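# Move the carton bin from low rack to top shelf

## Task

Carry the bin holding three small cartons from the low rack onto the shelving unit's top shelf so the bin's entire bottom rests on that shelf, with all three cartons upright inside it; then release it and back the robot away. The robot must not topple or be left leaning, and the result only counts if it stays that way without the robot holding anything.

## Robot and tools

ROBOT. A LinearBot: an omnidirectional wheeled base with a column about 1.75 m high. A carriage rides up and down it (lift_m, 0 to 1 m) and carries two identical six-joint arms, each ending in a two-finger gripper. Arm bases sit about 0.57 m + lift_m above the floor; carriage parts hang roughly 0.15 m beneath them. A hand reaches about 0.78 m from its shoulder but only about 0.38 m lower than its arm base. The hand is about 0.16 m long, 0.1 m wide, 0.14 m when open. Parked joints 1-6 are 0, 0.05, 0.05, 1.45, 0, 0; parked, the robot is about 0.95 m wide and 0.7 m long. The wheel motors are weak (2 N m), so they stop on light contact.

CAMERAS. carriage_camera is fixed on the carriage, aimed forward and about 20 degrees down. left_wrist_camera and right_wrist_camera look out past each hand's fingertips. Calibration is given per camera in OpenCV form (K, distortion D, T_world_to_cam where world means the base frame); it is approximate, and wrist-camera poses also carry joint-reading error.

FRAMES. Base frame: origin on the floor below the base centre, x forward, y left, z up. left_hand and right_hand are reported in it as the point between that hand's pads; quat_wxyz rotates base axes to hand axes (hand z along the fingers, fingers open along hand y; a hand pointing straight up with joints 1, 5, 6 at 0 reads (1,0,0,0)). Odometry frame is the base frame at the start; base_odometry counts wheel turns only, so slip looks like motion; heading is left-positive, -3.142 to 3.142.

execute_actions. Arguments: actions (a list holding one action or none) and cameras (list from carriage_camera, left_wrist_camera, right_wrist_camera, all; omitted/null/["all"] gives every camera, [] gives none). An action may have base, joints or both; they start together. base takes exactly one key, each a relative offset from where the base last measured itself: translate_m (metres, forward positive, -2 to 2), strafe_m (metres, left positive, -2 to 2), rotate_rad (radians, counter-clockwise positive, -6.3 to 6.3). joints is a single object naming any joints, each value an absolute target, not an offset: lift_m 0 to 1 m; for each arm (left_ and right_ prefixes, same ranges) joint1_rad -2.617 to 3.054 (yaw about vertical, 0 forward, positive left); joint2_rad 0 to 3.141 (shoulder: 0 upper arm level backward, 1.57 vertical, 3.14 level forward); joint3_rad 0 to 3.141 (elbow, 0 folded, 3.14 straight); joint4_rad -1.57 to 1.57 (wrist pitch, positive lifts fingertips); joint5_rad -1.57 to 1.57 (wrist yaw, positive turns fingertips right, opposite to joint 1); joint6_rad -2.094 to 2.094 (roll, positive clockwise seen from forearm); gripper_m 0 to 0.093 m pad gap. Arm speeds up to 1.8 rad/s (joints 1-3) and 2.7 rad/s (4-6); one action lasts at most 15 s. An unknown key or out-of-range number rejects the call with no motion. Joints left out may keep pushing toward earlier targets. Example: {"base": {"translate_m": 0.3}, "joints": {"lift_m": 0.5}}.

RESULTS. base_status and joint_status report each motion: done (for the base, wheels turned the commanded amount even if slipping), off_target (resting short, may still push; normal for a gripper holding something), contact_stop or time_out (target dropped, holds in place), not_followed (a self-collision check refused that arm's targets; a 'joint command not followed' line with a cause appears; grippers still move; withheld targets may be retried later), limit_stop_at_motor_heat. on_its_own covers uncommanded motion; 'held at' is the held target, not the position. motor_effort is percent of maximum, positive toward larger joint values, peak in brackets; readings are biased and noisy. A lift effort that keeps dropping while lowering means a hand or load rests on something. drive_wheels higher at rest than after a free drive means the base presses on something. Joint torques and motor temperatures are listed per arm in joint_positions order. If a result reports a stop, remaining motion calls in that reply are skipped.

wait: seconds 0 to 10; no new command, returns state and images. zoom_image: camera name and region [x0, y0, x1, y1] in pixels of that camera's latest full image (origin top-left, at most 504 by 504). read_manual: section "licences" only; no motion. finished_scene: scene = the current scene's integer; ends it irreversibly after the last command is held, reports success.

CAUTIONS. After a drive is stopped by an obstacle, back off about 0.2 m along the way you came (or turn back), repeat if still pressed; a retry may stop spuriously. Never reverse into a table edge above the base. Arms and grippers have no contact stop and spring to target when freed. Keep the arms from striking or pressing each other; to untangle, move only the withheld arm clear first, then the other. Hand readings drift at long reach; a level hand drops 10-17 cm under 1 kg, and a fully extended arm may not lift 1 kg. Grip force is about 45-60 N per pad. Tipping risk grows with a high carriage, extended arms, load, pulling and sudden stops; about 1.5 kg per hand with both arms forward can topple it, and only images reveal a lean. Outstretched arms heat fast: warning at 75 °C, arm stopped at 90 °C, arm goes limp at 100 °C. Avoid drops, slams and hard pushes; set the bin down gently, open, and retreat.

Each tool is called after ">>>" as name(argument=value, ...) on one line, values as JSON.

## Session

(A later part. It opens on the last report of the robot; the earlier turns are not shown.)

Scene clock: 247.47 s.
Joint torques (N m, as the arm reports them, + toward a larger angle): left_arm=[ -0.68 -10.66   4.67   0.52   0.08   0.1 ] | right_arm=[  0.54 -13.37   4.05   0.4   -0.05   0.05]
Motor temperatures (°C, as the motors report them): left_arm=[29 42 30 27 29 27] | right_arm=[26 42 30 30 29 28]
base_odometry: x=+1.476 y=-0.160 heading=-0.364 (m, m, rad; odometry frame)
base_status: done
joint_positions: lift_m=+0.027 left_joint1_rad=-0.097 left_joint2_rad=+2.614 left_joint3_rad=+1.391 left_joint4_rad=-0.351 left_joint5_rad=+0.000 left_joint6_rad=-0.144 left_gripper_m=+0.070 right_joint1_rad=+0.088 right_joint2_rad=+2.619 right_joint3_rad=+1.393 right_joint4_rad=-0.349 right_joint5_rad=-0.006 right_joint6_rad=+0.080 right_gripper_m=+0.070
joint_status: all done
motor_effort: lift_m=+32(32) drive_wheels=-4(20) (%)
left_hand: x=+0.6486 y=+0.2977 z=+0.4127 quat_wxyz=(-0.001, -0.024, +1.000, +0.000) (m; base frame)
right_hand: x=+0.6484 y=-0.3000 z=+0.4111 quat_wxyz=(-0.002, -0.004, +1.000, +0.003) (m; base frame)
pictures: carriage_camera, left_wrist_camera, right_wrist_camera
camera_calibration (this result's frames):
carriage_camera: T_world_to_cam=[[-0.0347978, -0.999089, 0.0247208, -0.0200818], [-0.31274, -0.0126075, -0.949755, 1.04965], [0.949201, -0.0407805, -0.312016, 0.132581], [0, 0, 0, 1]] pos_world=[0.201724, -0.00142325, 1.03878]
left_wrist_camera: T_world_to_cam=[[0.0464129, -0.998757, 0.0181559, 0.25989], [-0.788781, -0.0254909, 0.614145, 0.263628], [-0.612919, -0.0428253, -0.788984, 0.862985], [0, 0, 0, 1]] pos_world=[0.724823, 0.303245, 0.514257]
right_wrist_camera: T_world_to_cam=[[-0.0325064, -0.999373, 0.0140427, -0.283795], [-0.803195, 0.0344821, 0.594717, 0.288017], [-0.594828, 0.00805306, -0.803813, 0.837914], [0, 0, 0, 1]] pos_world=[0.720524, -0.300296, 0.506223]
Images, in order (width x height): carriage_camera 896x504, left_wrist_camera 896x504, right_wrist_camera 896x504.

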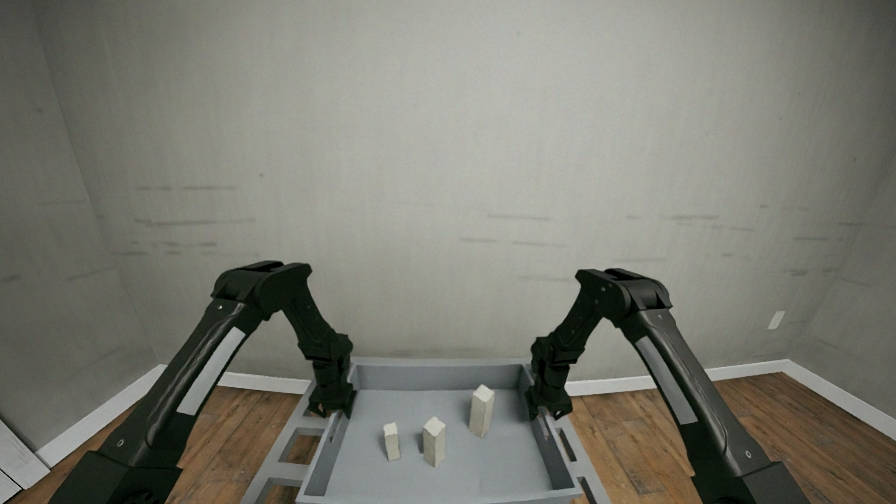

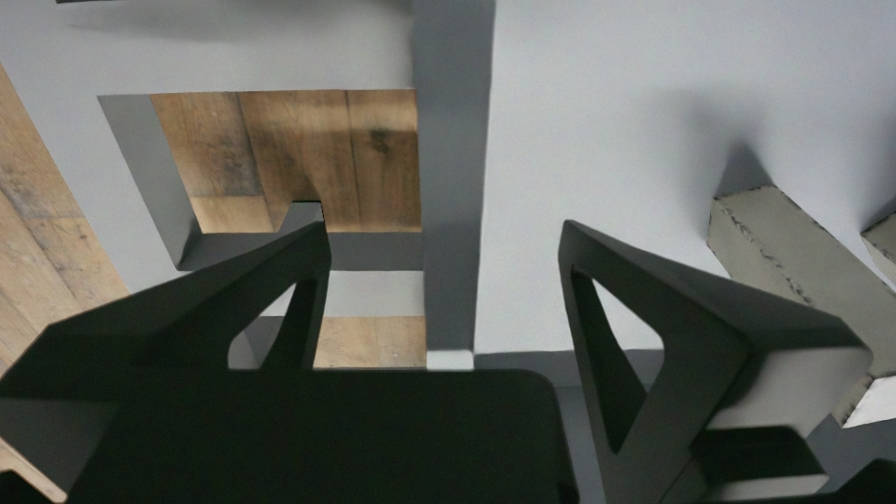

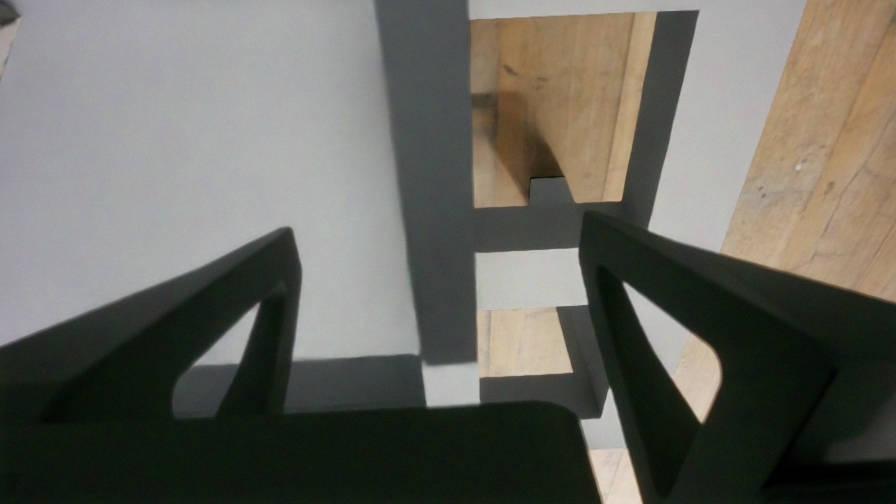

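>>> execute_actions(actions=[{"joints": {"left_gripper_m": 0.02, "right_gripper_m": 0.02}}])

>>> zoom_image(camera="carriage_camera", region=[290, 350, 440, 504])

>>> zoom_image(camera="carriage_camera", region=[450, 350, 600, 504])

Scene clock: 252.73 s.
Joint torques (N m, as the arm reports them, + toward a larger angle): left_arm=[ -0.88 -10.9    4.67   0.47   0.13   0.07] | right_arm=[  0.43 -13.75   4.08   0.43  -0.01   0.05]
Motor temperatures (°C, as the motors report them): left_arm=[29 43 30 27 29 27] | right_arm=[26 43 30 30 29 28]
base_odometry: x=+1.476 y=-0.160 heading=-0.364 (m, m, rad; odometry frame)
base_status: not commanded
joint_positions: lift_m=+0.027 left_joint1_rad=-0.097 left_joint2_rad=+2.614 left_joint3_rad=+1.391 left_joint4_rad=-0.351 left_joint5_rad=+0.000 left_joint6_rad=-0.144 left_gripper_m=+0.020 right_joint1_rad=+0.088 right_joint2_rad=+2.619 right_joint3_rad=+1.393 right_joint4_rad=-0.349 right_joint5_rad=-0.006 right_joint6_rad=+0.080 right_gripper_m=+0.020
joint_status: all done
motor_effort: lift_m=+32(32) drive_wheels=-6(4) (%)
left_hand: x=+0.6486 y=+0.2977 z=+0.4127 quat_wxyz=(-0.001, -0.024, +1.000, +0.000) (m; base frame)
right_hand: x=+0.6484 y=-0.3000 z=+0.4111 quat_wxyz=(-0.002, -0.004, +1.000, +0.003) (m; base frame)
pictures: carriage_camera, left_wrist_camera, right_wrist_camera
camera_calibration (this result's frames):
carriage_camera: T_world_to_cam=[[-0.0347978, -0.999089, 0.0247208, -0.0200818], [-0.31274, -0.0126075, -0.949755, 1.04965], [0.949201, -0.0407805, -0.312016, 0.132581], [0, 0, 0, 1]] pos_world=[0.201724, -0.00142325, 1.03878]
left_wrist_camera: T_world_to_cam=[[0.0464129, -0.998757, 0.0181559, 0.25989], [-0.788781, -0.0254909, 0.614145, 0.263628], [-0.612919, -0.0428253, -0.788984, 0.862985], [0, 0, 0, 1]] pos_world=[0.724823, 0.303245, 0.514257]
right_wrist_camera: T_world_to_cam=[[-0.0325064, -0.999373, 0.0140427, -0.283795], [-0.803195, 0.0344821, 0.594717, 0.288017], [-0.594828, 0.00805306, -0.803813, 0.837914], [0, 0, 0, 1]] pos_world=[0.720524, -0.300296, 0.506223]
Images, in order (width x height): carriage_camera 896x504, left_wrist_camera 896x504, right_wrist_camera 896x504.

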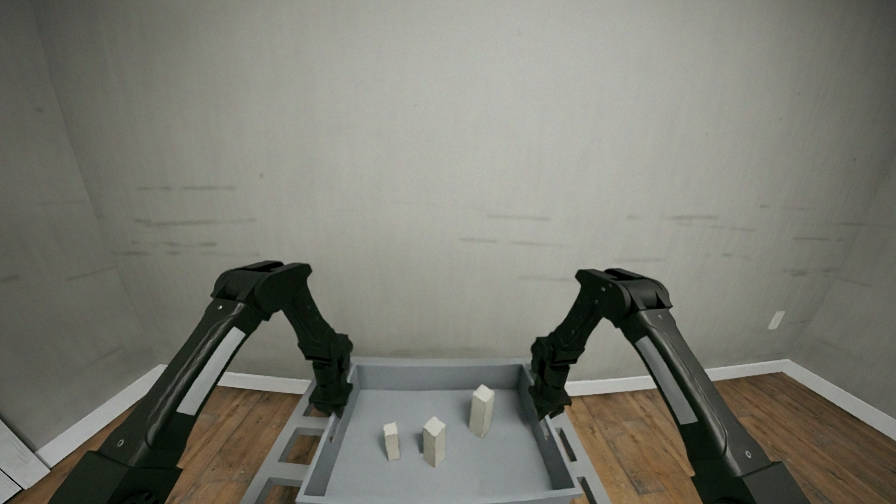

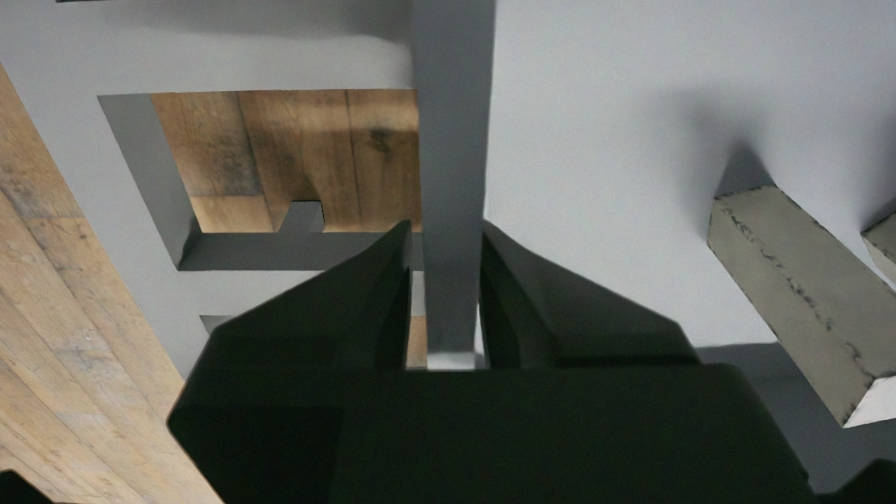

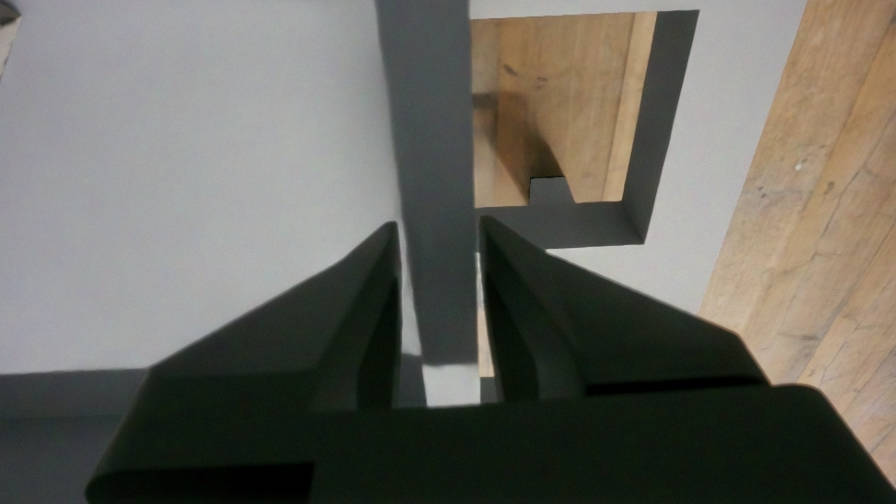

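Region (290, 350, 440, 504) of carriage_camera's 896x504 image, scaled by 3.273, with more detail than that image has; it fills the left 491 columns of this view, and the rest is white.

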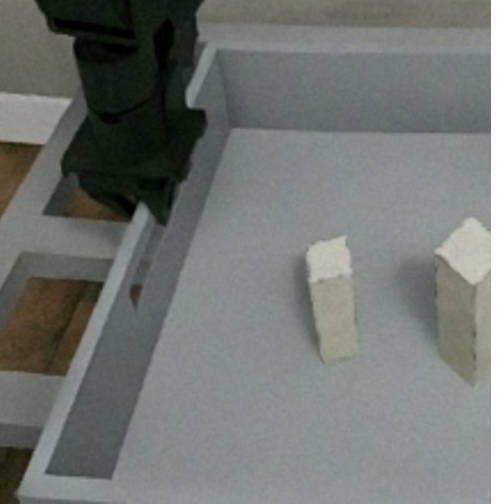

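Region (450, 350, 600, 504) of carriage_camera's 896x504 image, scaled by 3.273, with more detail than that image has; it fills the left 491 columns of this view, and the rest is white.

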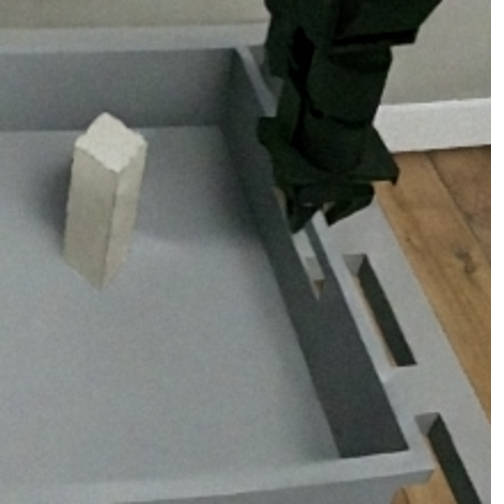

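>>> execute_actions(actions=[{"base": {"translate_m": -0.022}, "joints": {"left_gripper_m": 0.035, "right_gripper_m": 0.035, "left_joint1_rad": -0.11}}], cameras=["left_wrist_camera", "right_wrist_camera"])

Scene clock: 264.80 s.
Joint torques (N m, as the arm reports them, + toward a larger angle): left_arm=[ -0.84 -10.8    4.74   0.42   0.03   0.03] | right_arm=[  0.35 -13.75   4.11   0.45   0.01   0.03]
Motor temperatures (°C, as the motors report them): left_arm=[29 45 30 27 29 27] | right_arm=[26 44 30 30 29 28]
base_odometry: x=+1.456 y=-0.153 heading=-0.364 (m, m, rad; odometry frame)
base_status: done
joint_positions: lift_m=+0.027 left_joint1_rad=-0.101 left_joint2_rad=+2.614 left_joint3_rad=+1.391 left_joint4_rad=-0.350 left_joint5_rad=+0.000 left_joint6_rad=-0.144 left_gripper_m=+0.035 right_joint1_rad=+0.089 right_joint2_rad=+2.619 right_joint3_rad=+1.393 right_joint4_rad=-0.349 right_joint5_rad=-0.006 right_joint6_rad=+0.080 right_gripper_m=+0.035
joint_status: all done
motor_effort: lift_m=+32(32) drive_wheels=-4(23) (%)
left_hand: x=+0.6485 y=+0.2960 z=+0.4127 quat_wxyz=(-0.001, -0.022, +1.000, +0.000) (m; base frame)
right_hand: x=+0.6483 y=-0.2999 z=+0.4111 quat_wxyz=(-0.003, -0.005, +1.000, +0.003) (m; base frame)
pictures: left_wrist_camera, right_wrist_camera
camera_calibration (this result's frames):
left_wrist_camera: T_world_to_cam=[[0.0422145, -0.998943, 0.0182104, 0.261023], [-0.789114, -0.0221571, 0.613846, 0.262886], [-0.612794, -0.0402833, -0.789215, 0.862135], [0, 0, 0, 1]] pos_world=[0.724739, 0.301302, 0.514286]
right_wrist_camera: T_world_to_cam=[[-0.0321198, -0.999385, 0.0140887, -0.283933], [-0.802983, 0.0341958, 0.595021, 0.287577], [-0.595136, 0.00779897, -0.803587, 0.837881], [0, 0, 0, 1]] pos_world=[0.720453, -0.300127, 0.506196]
Images, in order (width x height): left_wrist_camera 896x504, right_wrist_camera 896x504.

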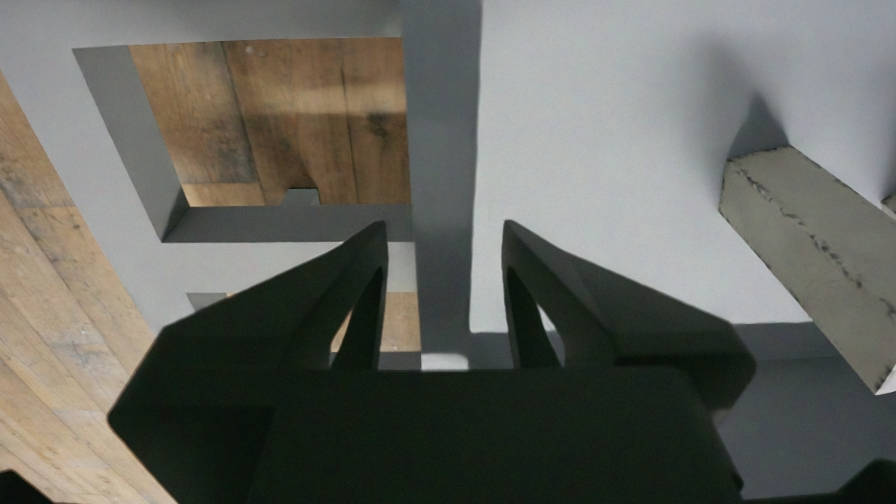

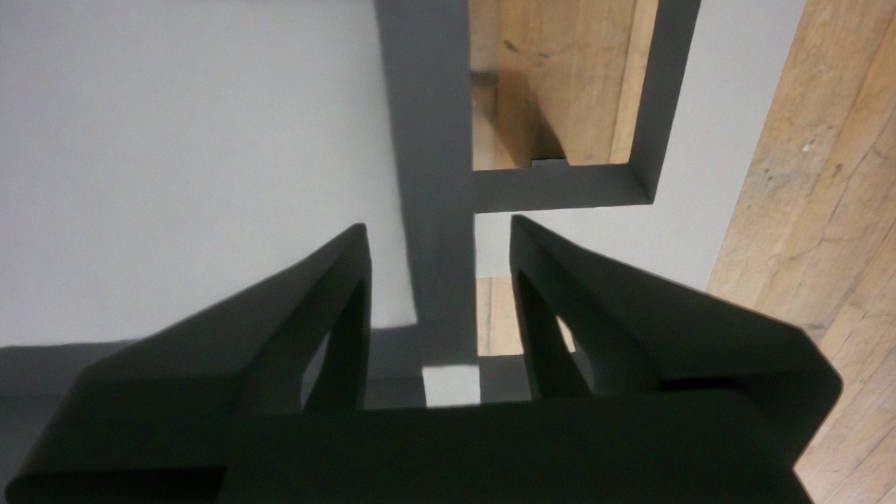

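>>> execute_actions(actions=[{"joints": {"left_gripper_m": 0.0, "right_gripper_m": 0.0}}], cameras=[])

>>> execute_actions(actions=[{"joints": {"lift_m": 0.045}}])

Scene clock: 282.87 s.
Joint torques (N m, as the arm reports them, + toward a larger angle): left_arm=[ -0.96 -10.8    4.78   0.4    0.09   0.11] | right_arm=[  0.26 -13.57   4.12   0.44  -0.07   0.2 ]
Motor temperatures (°C, as the motors report them): left_arm=[29 47 30 27 29 27] | right_arm=[26 46 30 30 29 28]
base_odometry: x=+1.456 y=-0.153 heading=-0.364 (m, m, rad; odometry frame)
base_status: not commanded
joint_positions: lift_m=+0.027 left_joint1_rad=-0.101 left_joint2_rad=+2.614 left_joint3_rad=+1.391 left_joint4_rad=-0.350 left_joint5_rad=-0.002 left_joint6_rad=-0.148 left_gripper_m=+0.011 right_joint1_rad=+0.089 right_joint2_rad=+2.619 right_joint3_rad=+1.393 right_joint4_rad=-0.350 right_joint5_rad=+0.000 right_joint6_rad=+0.065 right_gripper_m=+0.011
joint_status: left_gripper_m off_target (ended at +0.011, target +0.000); right_gripper_m off_target (ended at +0.011, target +0.000)
motor_effort: lift_m=+32(32) drive_wheels=-3(4) (%)
left_hand: x=+0.6488 y=+0.2964 z=+0.4127 quat_wxyz=(-0.001, -0.023, +1.000, +0.001) (m; base frame)
right_hand: x=+0.6483 y=-0.3010 z=+0.4111 quat_wxyz=(-0.002, -0.012, +1.000, +0.000) (m; base frame)
pictures: none
No camera images: the call's "cameras" was empty. Leave "cameras" out to get every camera's image.

Scene clock: 283.60 s.
Joint torques (N m, as the arm reports them, + toward a larger angle): left_arm=[ -0.92 -11.87   4.51   0.4    0.16   0.05] | right_arm=[  0.23 -15.02   3.9    0.36  -0.06   0.19]
Motor temperatures (°C, as the motors report them): left_arm=[29 47 30 27 29 27] | right_arm=[26 46 30 30 29 28]
base_odometry: x=+1.455 y=-0.153 heading=-0.364 (m, m, rad; odometry frame)
base_status: not commanded
joint_positions: lift_m=+0.045 left_joint1_rad=-0.103 left_joint2_rad=+2.631 left_joint3_rad=+1.391 left_joint4_rad=-0.348 left_joint5_rad=-0.001 left_joint6_rad=-0.148 left_gripper_m=+0.011 right_joint1_rad=+0.089 right_joint2_rad=+2.638 right_joint3_rad=+1.393 right_joint4_rad=-0.348 right_joint5_rad=-0.002 right_joint6_rad=+0.065 right_gripper_m=+0.011
joint_status: all done
motor_effort: lift_m=+34(41) drive_wheels=-3(2) (%)
left_hand: x=+0.6437 y=+0.2960 z=+0.4246 quat_wxyz=(-0.008, -0.023, +1.000, +0.002) (m; base frame)
right_hand: x=+0.6423 y=-0.3011 z=+0.4221 quat_wxyz=(-0.012, -0.012, +1.000, +0.000) (m; base frame)
pictures: carriage_camera, left_wrist_camera, right_wrist_camera
camera_calibration (this result's frames):
carriage_camera: T_world_to_cam=[[-0.0347978, -0.999089, 0.0247208, -0.0205242], [-0.31274, -0.0126075, -0.949755, 1.06665], [0.949201, -0.0407805, -0.312016, 0.138165], [0, 0, 0, 1]] pos_world=[0.201724, -0.00142325, 1.05667]
left_wrist_camera: T_world_to_cam=[[0.0447141, -0.998893, 0.0146138, 0.26093], [-0.780465, -0.0257976, 0.624668, 0.242703], [-0.623599, -0.039337, -0.780754, 0.871667], [0, 0, 0, 1]] pos_world=[0.721324, 0.301192, 0.525136]
right_wrist_camera: T_world_to_cam=[[-0.0168954, -0.999662, 0.0197368, -0.297716], [-0.792676, 0.0254231, 0.609113, 0.261087], [-0.609409, -0.00535369, -0.792838, 0.843798], [0, 0, 0, 1]] pos_world=[0.716146, -0.299735, 0.51584]
Images, in order (width x height): carriage_camera 896x504, left_wrist_camera 896x504, right_wrist_camera 896x504.

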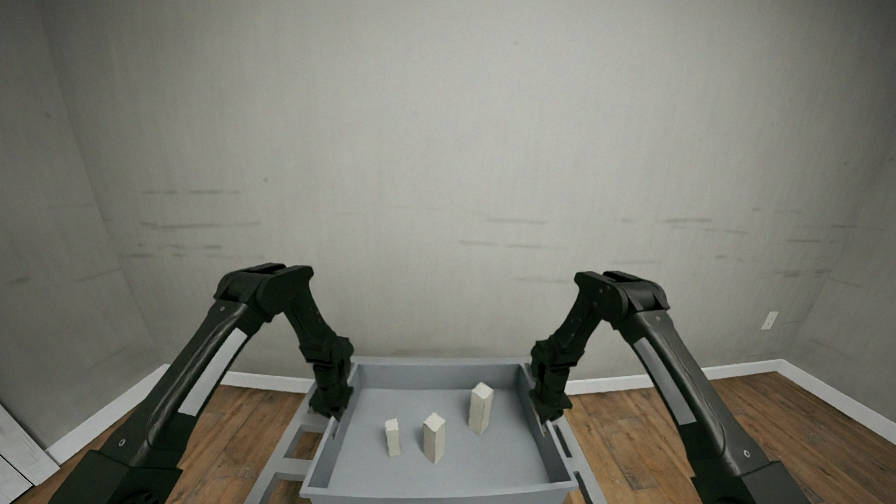

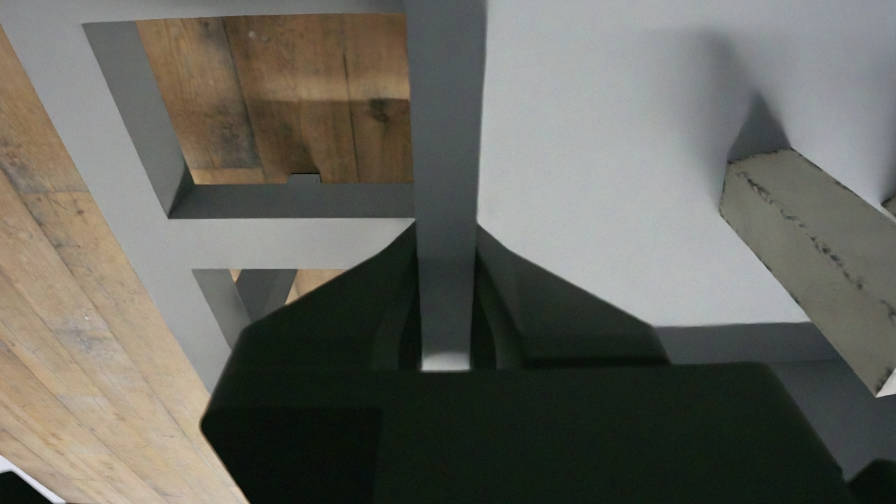

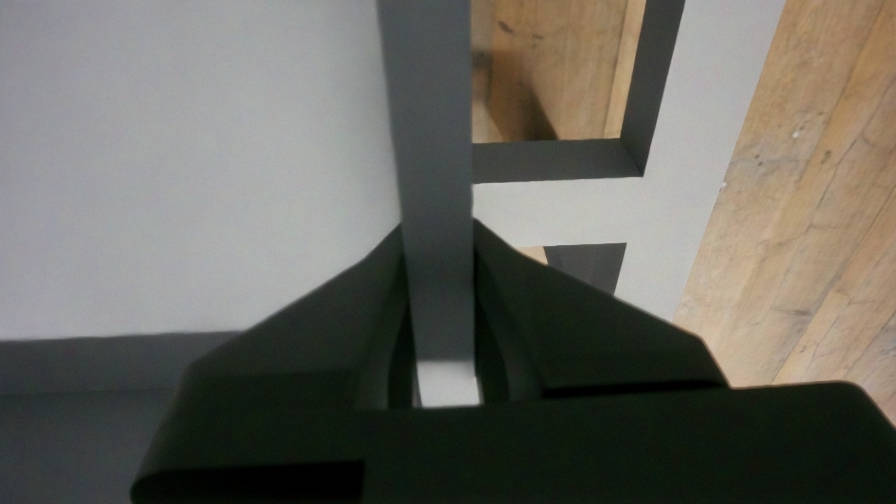

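>>> execute_actions(actions=[{"joints": {"lift_m": 0.1, "left_joint2_rad": 2.56, "left_joint4_rad": -0.38, "right_joint2_rad": 2.56, "right_joint4_rad": -0.38, "right_joint6_rad": 0.065}}], cameras=["carriage_camera"])

Scene clock: 290.00 s.
Joint torques (N m, as the arm reports them, + toward a larger angle): left_arm=[ -0.79 -12.14   4.89   0.42   0.12   0.15] | right_arm=[  0.26 -15.2    4.56   0.43  -0.16   0.07]
Motor temperatures (°C, as the motors report them): left_arm=[29 48 30 27 29 27] | right_arm=[26 47 30 30 29 28]
base_odometry: x=+1.455 y=-0.153 heading=-0.364 (m, m, rad; odometry frame)
base_status: not commanded
joint_positions: lift_m=+0.100 left_joint1_rad=-0.103 left_joint2_rad=+2.578 left_joint3_rad=+1.391 left_joint4_rad=-0.374 left_joint5_rad=-0.003 left_joint6_rad=-0.150 left_gripper_m=+0.011 right_joint1_rad=+0.089 right_joint2_rad=+2.577 right_joint3_rad=+1.393 right_joint4_rad=-0.381 right_joint5_rad=+0.010 right_joint6_rad=+0.061 right_gripper_m=+0.011
joint_status: all done
motor_effort: lift_m=+33(42) drive_wheels=-3(2) (%)
left_hand: x=+0.6541 y=+0.2953 z=+0.4990 quat_wxyz=(+0.005, -0.023, +1.000, +0.001) (m; base frame)
right_hand: x=+0.6540 y=-0.3022 z=+0.4995 quat_wxyz=(+0.003, -0.014, +1.000, -0.005) (m; base frame)
pictures: carriage_camera
camera_calibration (this result's frames):
carriage_camera: T_world_to_cam=[[-0.0347978, -0.999089, 0.0247208, -0.021884], [-0.31274, -0.0126075, -0.949755, 1.11889], [0.949201, -0.0407805, -0.312016, 0.155327], [0, 0, 0, 1]] pos_world=[0.201724, -0.00142325, 1.11168]
Images, in order (width x height): carriage_camera 896x504.

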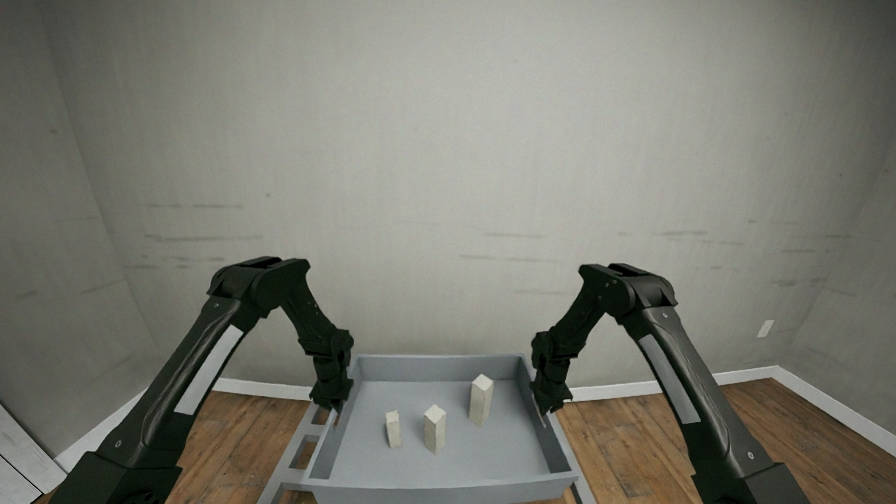

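>>> execute_actions(actions=[{"joints": {"left_joint2_rad": 2.48, "left_joint4_rad": -0.472, "right_joint2_rad": 2.486, "right_joint4_rad": -0.468}}], cameras=[])

>>> execute_actions(actions=[{"joints": {"left_joint2_rad": 2.40, "left_joint4_rad": -0.552, "right_joint2_rad": 2.406, "right_joint4_rad": -0.548}}], cameras=["carriage_camera"])

Scene clock: 295.50 s.
Joint torques (N m, as the arm reports them, + toward a larger angle): left_arm=[ -0.8  -13.18   5.38   0.35   0.09   0.07] | right_arm=[  0.24 -16.06   4.34   0.39  -0.13   0.12]
Motor temperatures (°C, as the motors report them): left_arm=[29 50 30 27 29 27] | right_arm=[26 48 30 30 29 28]
base_odometry: x=+1.455 y=-0.153 heading=-0.364 (m, m, rad; odometry frame)
base_status: not commanded
joint_positions: lift_m=+0.100 left_joint1_rad=-0.103 left_joint2_rad=+2.517 left_joint3_rad=+1.391 left_joint4_rad=-0.464 left_joint5_rad=-0.002 left_joint6_rad=-0.150 left_gripper_m=+0.011 right_joint1_rad=+0.089 right_joint2_rad=+2.517 right_joint3_rad=+1.393 right_joint4_rad=-0.468 right_joint5_rad=+0.006 right_joint6_rad=+0.061 right_gripper_m=+0.011
joint_status: all done
motor_effort: lift_m=+34(34) drive_wheels=+0(2) (%)
left_hand: x=+0.6502 y=+0.2954 z=+0.5219 quat_wxyz=(-0.009, -0.023, +1.000, +0.002) (m; base frame)
right_hand: x=+0.6505 y=-0.3018 z=+0.5220 quat_wxyz=(-0.010, -0.014, +1.000, -0.004) (m; base frame)
pictures: none
No camera images: the call's "cameras" was empty. Leave "cameras" out to get every camera's image.

Scene clock: 296.23 s.
Joint torques (N m, as the arm reports them, + toward a larger angle): left_arm=[ -0.86 -12.84   5.77   0.35   0.14   0.15] | right_arm=[  0.36 -15.33   4.99   0.42  -0.16   0.16]
Motor temperatures (°C, as the motors report them): left_arm=[29 50 30 27 29 27] | right_arm=[26 48 30 30 29 28]
base_odometry: x=+1.455 y=-0.153 heading=-0.364 (m, m, rad; odometry frame)
base_status: not commanded
joint_positions: lift_m=+0.100 left_joint1_rad=-0.103 left_joint2_rad=+2.432 left_joint3_rad=+1.391 left_joint4_rad=-0.544 left_joint5_rad=-0.004 left_joint6_rad=-0.150 left_gripper_m=+0.011 right_joint1_rad=+0.089 right_joint2_rad=+2.431 right_joint3_rad=+1.393 right_joint4_rad=-0.547 right_joint5_rad=+0.009 right_joint6_rad=+0.061 right_gripper_m=+0.011
joint_status: all done
motor_effort: lift_m=+34(34) drive_wheels=-2(2) (%)
left_hand: x=+0.6536 y=+0.2955 z=+0.5536 quat_wxyz=(-0.007, -0.023, +1.000, +0.003) (m; base frame)
right_hand: x=+0.6541 y=-0.3020 z=+0.5541 quat_wxyz=(-0.007, -0.014, +1.000, -0.005) (m; base frame)
pictures: carriage_camera
camera_calibration (this result's frames):
carriage_camera: T_world_to_cam=[[-0.0347978, -0.999089, 0.0247208, -0.0218838], [-0.31274, -0.0126075, -0.949755, 1.11888], [0.949201, -0.0407805, -0.312016, 0.155325], [0, 0, 0, 1]] pos_world=[0.201724, -0.00142325, 1.11167]
Images, in order (width x height): carriage_camera 896x504.

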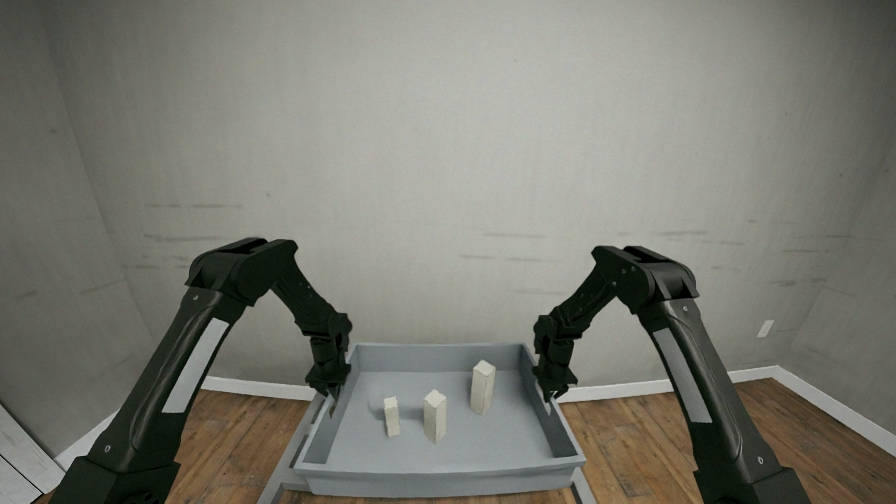

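>>> execute_actions(actions=[{"base": {"translate_m": -1.5}, "joints": {"left_joint2_rad": 2.31, "left_joint4_rad": -0.627, "right_joint2_rad": 2.321, "right_joint4_rad": -0.623}}], cameras=["carriage_camera"])

Scene clock: 305.43 s.
Joint torques (N m, as the arm reports them, + toward a larger angle): left_arm=[ -0.6  -12.73   5.78   0.45   0.16   0.09] | right_arm=[  0.59 -15.1    5.31   0.44  -0.08   0.13]
Motor temperatures (°C, as the motors report them): left_arm=[29 52 30 27 29 27] | right_arm=[26 49 31 30 29 28]
base_odometry: x=+0.054 y=+0.381 heading=-0.364 (m, m, rad; odometry frame)
base_status: done
joint_positions: lift_m=+0.100 left_joint1_rad=-0.103 left_joint2_rad=+2.341 left_joint3_rad=+1.391 left_joint4_rad=-0.626 left_joint5_rad=-0.006 left_joint6_rad=-0.150 left_gripper_m=+0.011 right_joint1_rad=+0.088 right_joint2_rad=+2.345 right_joint3_rad=+1.393 right_joint4_rad=-0.626 right_joint5_rad=+0.008 right_joint6_rad=+0.061 right_gripper_m=+0.011
joint_status: all done
motor_effort: lift_m=+34(34) drive_wheels=-3(30) (%)
left_hand: x=+0.6550 y=+0.2958 z=+0.5877 quat_wxyz=(-0.002, -0.023, +1.000, +0.004) (m; base frame)
right_hand: x=+0.6554 y=-0.3021 z=+0.5865 quat_wxyz=(-0.003, -0.014, +1.000, -0.004) (m; base frame)
pictures: carriage_camera
camera_calibration (this result's frames):
carriage_camera: T_world_to_cam=[[-0.0347978, -0.999089, 0.0247208, -0.0218835], [-0.31274, -0.0126075, -0.949755, 1.11887], [0.949201, -0.0407805, -0.312016, 0.155321], [0, 0, 0, 1]] pos_world=[0.201724, -0.00142325, 1.11166]
Images, in order (width x height): carriage_camera 896x504.

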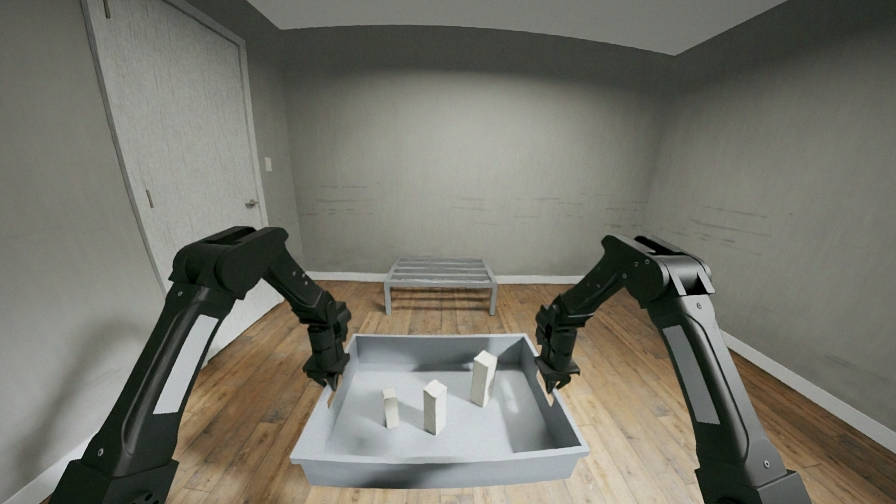

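>>> execute_actions(actions=[{"base": {"rotate_rad": -3.14}, "joints": {"lift_m": 0.4, "left_joint2_rad": 2.22, "left_joint4_rad": -0.715, "right_joint2_rad": 2.231, "right_joint4_rad": -0.712}}], cameras=["carriage_camera"])

Scene clock: 312.77 s.
Joint torques (N m, as the arm reports them, + toward a larger angle): left_arm=[ -0.65 -12.22   6.53   0.37   0.04   0.1 ] | right_arm=[  0.99 -14.75   5.57   0.43  -0.06   0.17]
Motor temperatures (°C, as the motors report them): left_arm=[29 54 30 27 29 27] | right_arm=[26 50 31 30 29 28]
base_odometry: x=+0.054 y=+0.381 heading=+2.780 (m, m, rad; odometry frame)
base_status: done
joint_positions: lift_m=+0.400 left_joint1_rad=-0.108 left_joint2_rad=+2.248 left_joint3_rad=+1.391 left_joint4_rad=-0.708 left_joint5_rad=-0.002 left_joint6_rad=-0.152 left_gripper_m=+0.011 right_joint1_rad=+0.081 right_joint2_rad=+2.254 right_joint3_rad=+1.393 right_joint4_rad=-0.709 right_joint5_rad=+0.005 right_joint6_rad=+0.056 right_gripper_m=+0.011
joint_status: all done
motor_effort: lift_m=+35(43) drive_wheels=+14(41) (%)
left_hand: x=+0.6536 y=+0.2933 z=+0.9224 quat_wxyz=(+0.003, -0.022, +1.000, +0.000) (m; base frame)
right_hand: x=+0.6539 y=-0.3045 z=+0.9205 quat_wxyz=(+0.001, -0.013, +1.000, -0.003) (m; base frame)
pictures: carriage_camera
camera_calibration (this result's frames):
carriage_camera: T_world_to_cam=[[-0.0347978, -0.999089, 0.0247208, -0.029298], [-0.31274, -0.0126075, -0.949755, 1.40373], [0.949201, -0.0407805, -0.312016, 0.248904], [0, 0, 0, 1]] pos_world=[0.201724, -0.00142325, 1.41159]
Images, in order (width x height): carriage_camera 896x504.

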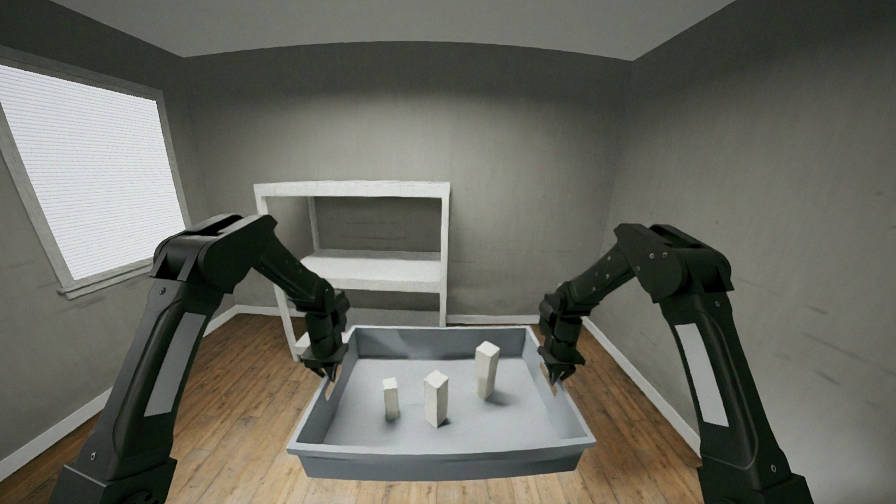

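>>> execute_actions(actions=[{"base": {"strafe_m": 0.5}, "joints": {"lift_m": 0.8, "left_joint2_rad": 2.155, "left_joint3_rad": 1.445, "left_joint4_rad": -0.818, "right_joint2_rad": 2.166, "right_joint3_rad": 1.445, "right_joint4_rad": -0.815}}], cameras=["carriage_camera"])

Scene clock: 320.20 s.
Joint torques (N m, as the arm reports them, + toward a larger angle): left_arm=[ -0.44 -12.23   9.13   0.41   0.1    0.13] | right_arm=[  0.43 -14.39   7.92   0.44  -0.12   0.15]
Motor temperatures (°C, as the motors report them): left_arm=[29 55 31 27 29 27] | right_arm=[26 51 31 30 29 28]
base_odometry: x=-0.123 y=-0.087 heading=+2.779 (m, m, rad; odometry frame)
base_status: done
joint_positions: lift_m=+0.800 left_joint1_rad=-0.107 left_joint2_rad=+2.186 left_joint3_rad=+1.412 left_joint4_rad=-0.817 left_joint5_rad=-0.003 left_joint6_rad=-0.153 left_gripper_m=+0.011 right_joint1_rad=+0.086 right_joint2_rad=+2.188 right_joint3_rad=+1.411 right_joint4_rad=-0.813 right_joint5_rad=+0.006 right_joint6_rad=+0.058 right_gripper_m=+0.011
joint_status: all done
motor_effort: lift_m=+34(41) drive_wheels=-8(29) (%)
left_hand: x=+0.6455 y=+0.2949 z=+1.3499 quat_wxyz=(-0.010, -0.023, +1.000, +0.003) (m; base frame)
right_hand: x=+0.6464 y=-0.3031 z=+1.3489 quat_wxyz=(-0.010, -0.015, +1.000, -0.004) (m; base frame)
pictures: carriage_camera
camera_calibration (this result's frames):
carriage_camera: T_world_to_cam=[[-0.0347978, -0.999089, 0.0247208, -0.0391874], [-0.31274, -0.0126075, -0.949755, 1.78368], [0.949201, -0.0407805, -0.312016, 0.373725], [0, 0, 0, 1]] pos_world=[0.201724, -0.00142325, 1.81163]
Images, in order (width x height): carriage_camera 896x504.

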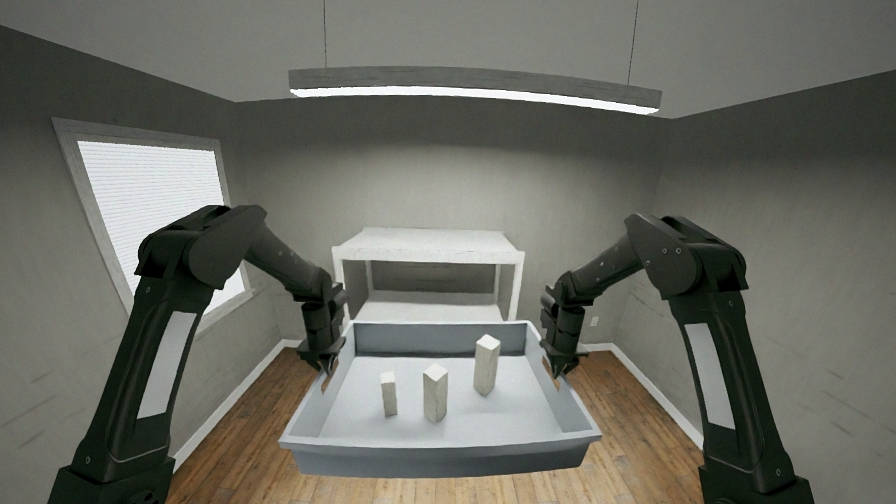

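>>> execute_actions(actions=[{"base": {"rotate_rad": -0.04}, "joints": {"lift_m": 0.9, "left_joint2_rad": 2.105, "left_joint3_rad": 1.493, "left_joint4_rad": -0.898, "right_joint2_rad": 2.116, "right_joint3_rad": 1.496, "right_joint4_rad": -0.898}}], cameras=[])

>>> execute_actions(actions=[{"base": {"translate_m": 0.5}, "joints": {"left_joint2_rad": 2.075, "left_joint3_rad": 1.55, "left_joint4_rad": -0.985, "right_joint2_rad": 2.086, "right_joint3_rad": 1.553, "right_joint4_rad": -0.985}}], cameras=["carriage_camera"])

Scene clock: 334.03 s.
Joint torques (N m, as the arm reports them, + toward a larger angle): left_arm=[ -0.47 -12.25   9.43   0.41   0.17   0.16] | right_arm=[  0.97 -14.03   7.74   0.47  -0.14   0.22]
Motor temperatures (°C, as the motors report them): left_arm=[29 56 32 27 29 27] | right_arm=[26 51 33 30 29 28]
base_odometry: x=-0.123 y=-0.087 heading=+2.740 (m, m, rad; odometry frame)
base_status: done
joint_positions: lift_m=+0.900 left_joint1_rad=-0.110 left_joint2_rad=+2.133 left_joint3_rad=+1.466 left_joint4_rad=-0.896 left_joint5_rad=-0.006 left_joint6_rad=-0.153 left_gripper_m=+0.011 right_joint1_rad=+0.082 right_joint2_rad=+2.136 right_joint3_rad=+1.469 right_joint4_rad=-0.901 right_joint5_rad=+0.010 right_joint6_rad=+0.058 right_gripper_m=+0.011
joint_status: all done
motor_effort: lift_m=+34(43) drive_wheels=-3(11) (%)
left_hand: x=+0.6531 y=+0.2932 z=+1.4815 quat_wxyz=(+0.004, -0.021, +1.000, +0.002) (m; base frame)
right_hand: x=+0.6536 y=-0.3050 z=+1.4810 quat_wxyz=(+0.002, -0.012, +1.000, -0.005) (m; base frame)
pictures: none
No camera images: the call's "cameras" was empty. Leave "cameras" out to get every camera's image.

Scene clock: 337.27 s.
Joint torques (N m, as the arm reports them, + toward a larger angle): left_arm=[ -0.19 -12.42  10.19   0.39   0.14   0.14] | right_arm=[  0.87 -15.23   8.61   0.39  -0.16   0.14]
Motor temperatures (°C, as the motors report them): left_arm=[29 57 33 27 29 27] | right_arm=[26 52 34 30 29 28]
base_odometry: x=-0.584 y=+0.108 heading=+2.741 (m, m, rad; odometry frame)
base_status: done
joint_positions: lift_m=+0.900 left_joint1_rad=-0.110 left_joint2_rad=+2.118 left_joint3_rad=+1.512 left_joint4_rad=-0.980 left_joint5_rad=-0.004 left_joint6_rad=-0.153 left_gripper_m=+0.011 right_joint1_rad=+0.082 right_joint2_rad=+2.120 right_joint3_rad=+1.515 right_joint4_rad=-0.984 right_joint5_rad=+0.009 right_joint6_rad=+0.058 right_gripper_m=+0.011
joint_status: all done
motor_effort: lift_m=+34(34) drive_wheels=-7(29) (%)
left_hand: x=+0.6501 y=+0.2932 z=+1.4979 quat_wxyz=(-0.007, -0.022, +1.000, +0.003) (m; base frame)
right_hand: x=+0.6510 y=-0.3048 z=+1.4978 quat_wxyz=(-0.008, -0.012, +1.000, -0.005) (m; base frame)
pictures: carriage_camera
camera_calibration (this result's frames):
carriage_camera: T_world_to_cam=[[-0.0347978, -0.999089, 0.0247208, -0.0416599], [-0.31274, -0.0126075, -0.949755, 1.87867], [0.949201, -0.0407805, -0.312016, 0.404931], [0, 0, 0, 1]] pos_world=[0.201724, -0.00142325, 1.91165]
Images, in order (width x height): carriage_camera 896x504.

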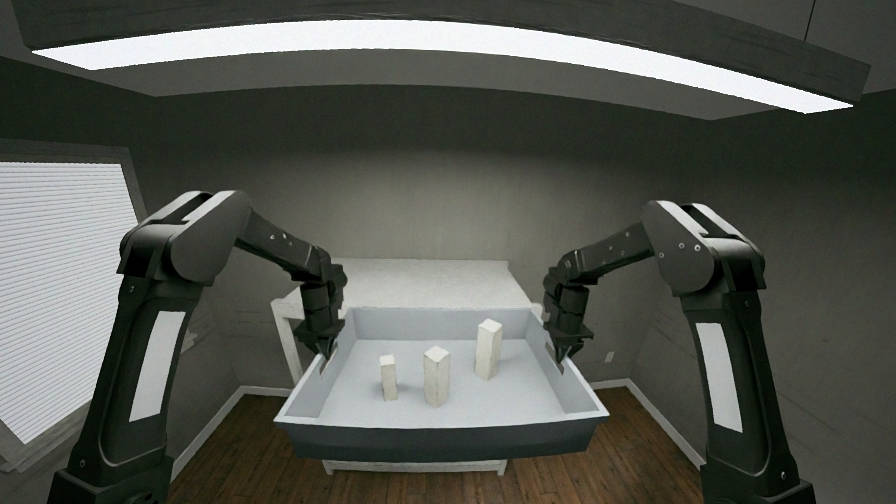

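>>> zoom_image(camera="carriage_camera", region=[260, 245, 420, 345])

>>> zoom_image(camera="carriage_camera", region=[420, 245, 580, 345])

>>> execute_actions(actions=[{"joints": {"lift_m": 0.93, "left_joint2_rad": 2.05, "left_joint3_rad": 1.61, "left_joint4_rad": -1.06, "right_joint2_rad": 2.061, "right_joint3_rad": 1.613, "right_joint4_rad": -1.06}}], cameras=["carriage_camera"])

Region (260, 245, 420, 345) of carriage_camera's 896x504 image, scaled by 3.150, with more detail than that image has; it fills the top 315 rows of this view, and the rest is white.

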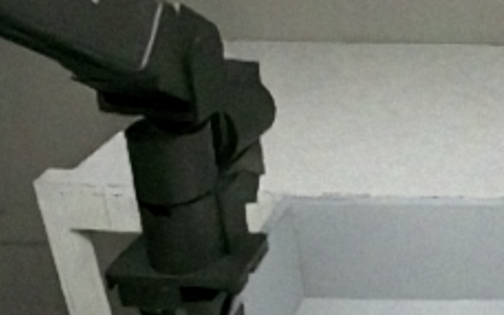

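Region (420, 245, 580, 345) of carriage_camera's 896x504 image, scaled by 3.150, with more detail than that image has; it fills the top 315 rows of this view, and the rest is white.

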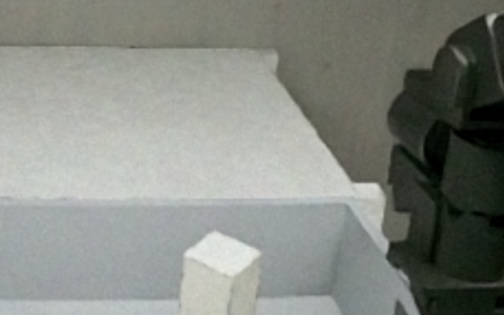

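Scene clock: 345.53 s.
Joint torques (N m, as the arm reports them, + toward a larger angle): left_arm=[ -0.57 -11.38   9.15   0.51   0.15   0.11] | right_arm=[  0.92 -13.97   7.93   0.49  -0.22   0.15]
Motor temperatures (°C, as the motors report them): left_arm=[29 58 34 27 29 27] | right_arm=[26 52 35 30 29 28]
base_odometry: x=-0.584 y=+0.108 heading=+2.741 (m, m, rad; odometry frame)
base_status: not commanded
joint_positions: lift_m=+0.930 left_joint1_rad=-0.110 left_joint2_rad=+2.071 left_joint3_rad=+1.586 left_joint4_rad=-1.062 left_joint5_rad=-0.010 left_joint6_rad=-0.153 left_gripper_m=+0.011 right_joint1_rad=+0.082 right_joint2_rad=+2.080 right_joint3_rad=+1.589 right_joint4_rad=-1.061 right_joint5_rad=+0.015 right_joint6_rad=+0.058 right_gripper_m=+0.011
joint_status: all done
motor_effort: lift_m=+34(44) drive_wheels=-3(7) (%)
left_hand: x=+0.6582 y=+0.2933 z=+1.5631 quat_wxyz=(+0.013, -0.022, +1.000, +0.003) (m; base frame)
right_hand: x=+0.6596 y=-0.3052 z=+1.5606 quat_wxyz=(+0.010, -0.012, +1.000, -0.007) (m; base frame)
pictures: carriage_camera
camera_calibration (this result's frames):
carriage_camera: T_world_to_cam=[[-0.0347978, -0.999089, 0.0247208, -0.0424021], [-0.31274, -0.0126075, -0.949755, 1.90718], [0.949201, -0.0407805, -0.312016, 0.414299], [0, 0, 0, 1]] pos_world=[0.201724, -0.00142325, 1.94167]
Images, in order (width x height): carriage_camera 896x504.

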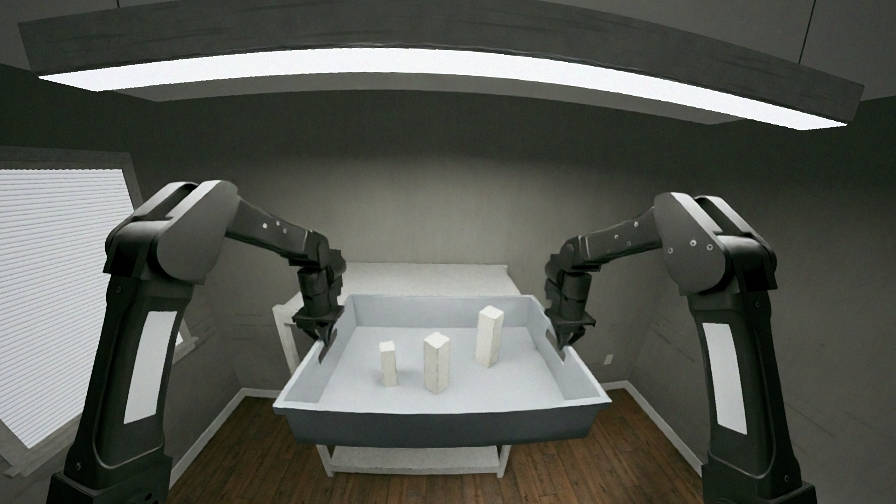

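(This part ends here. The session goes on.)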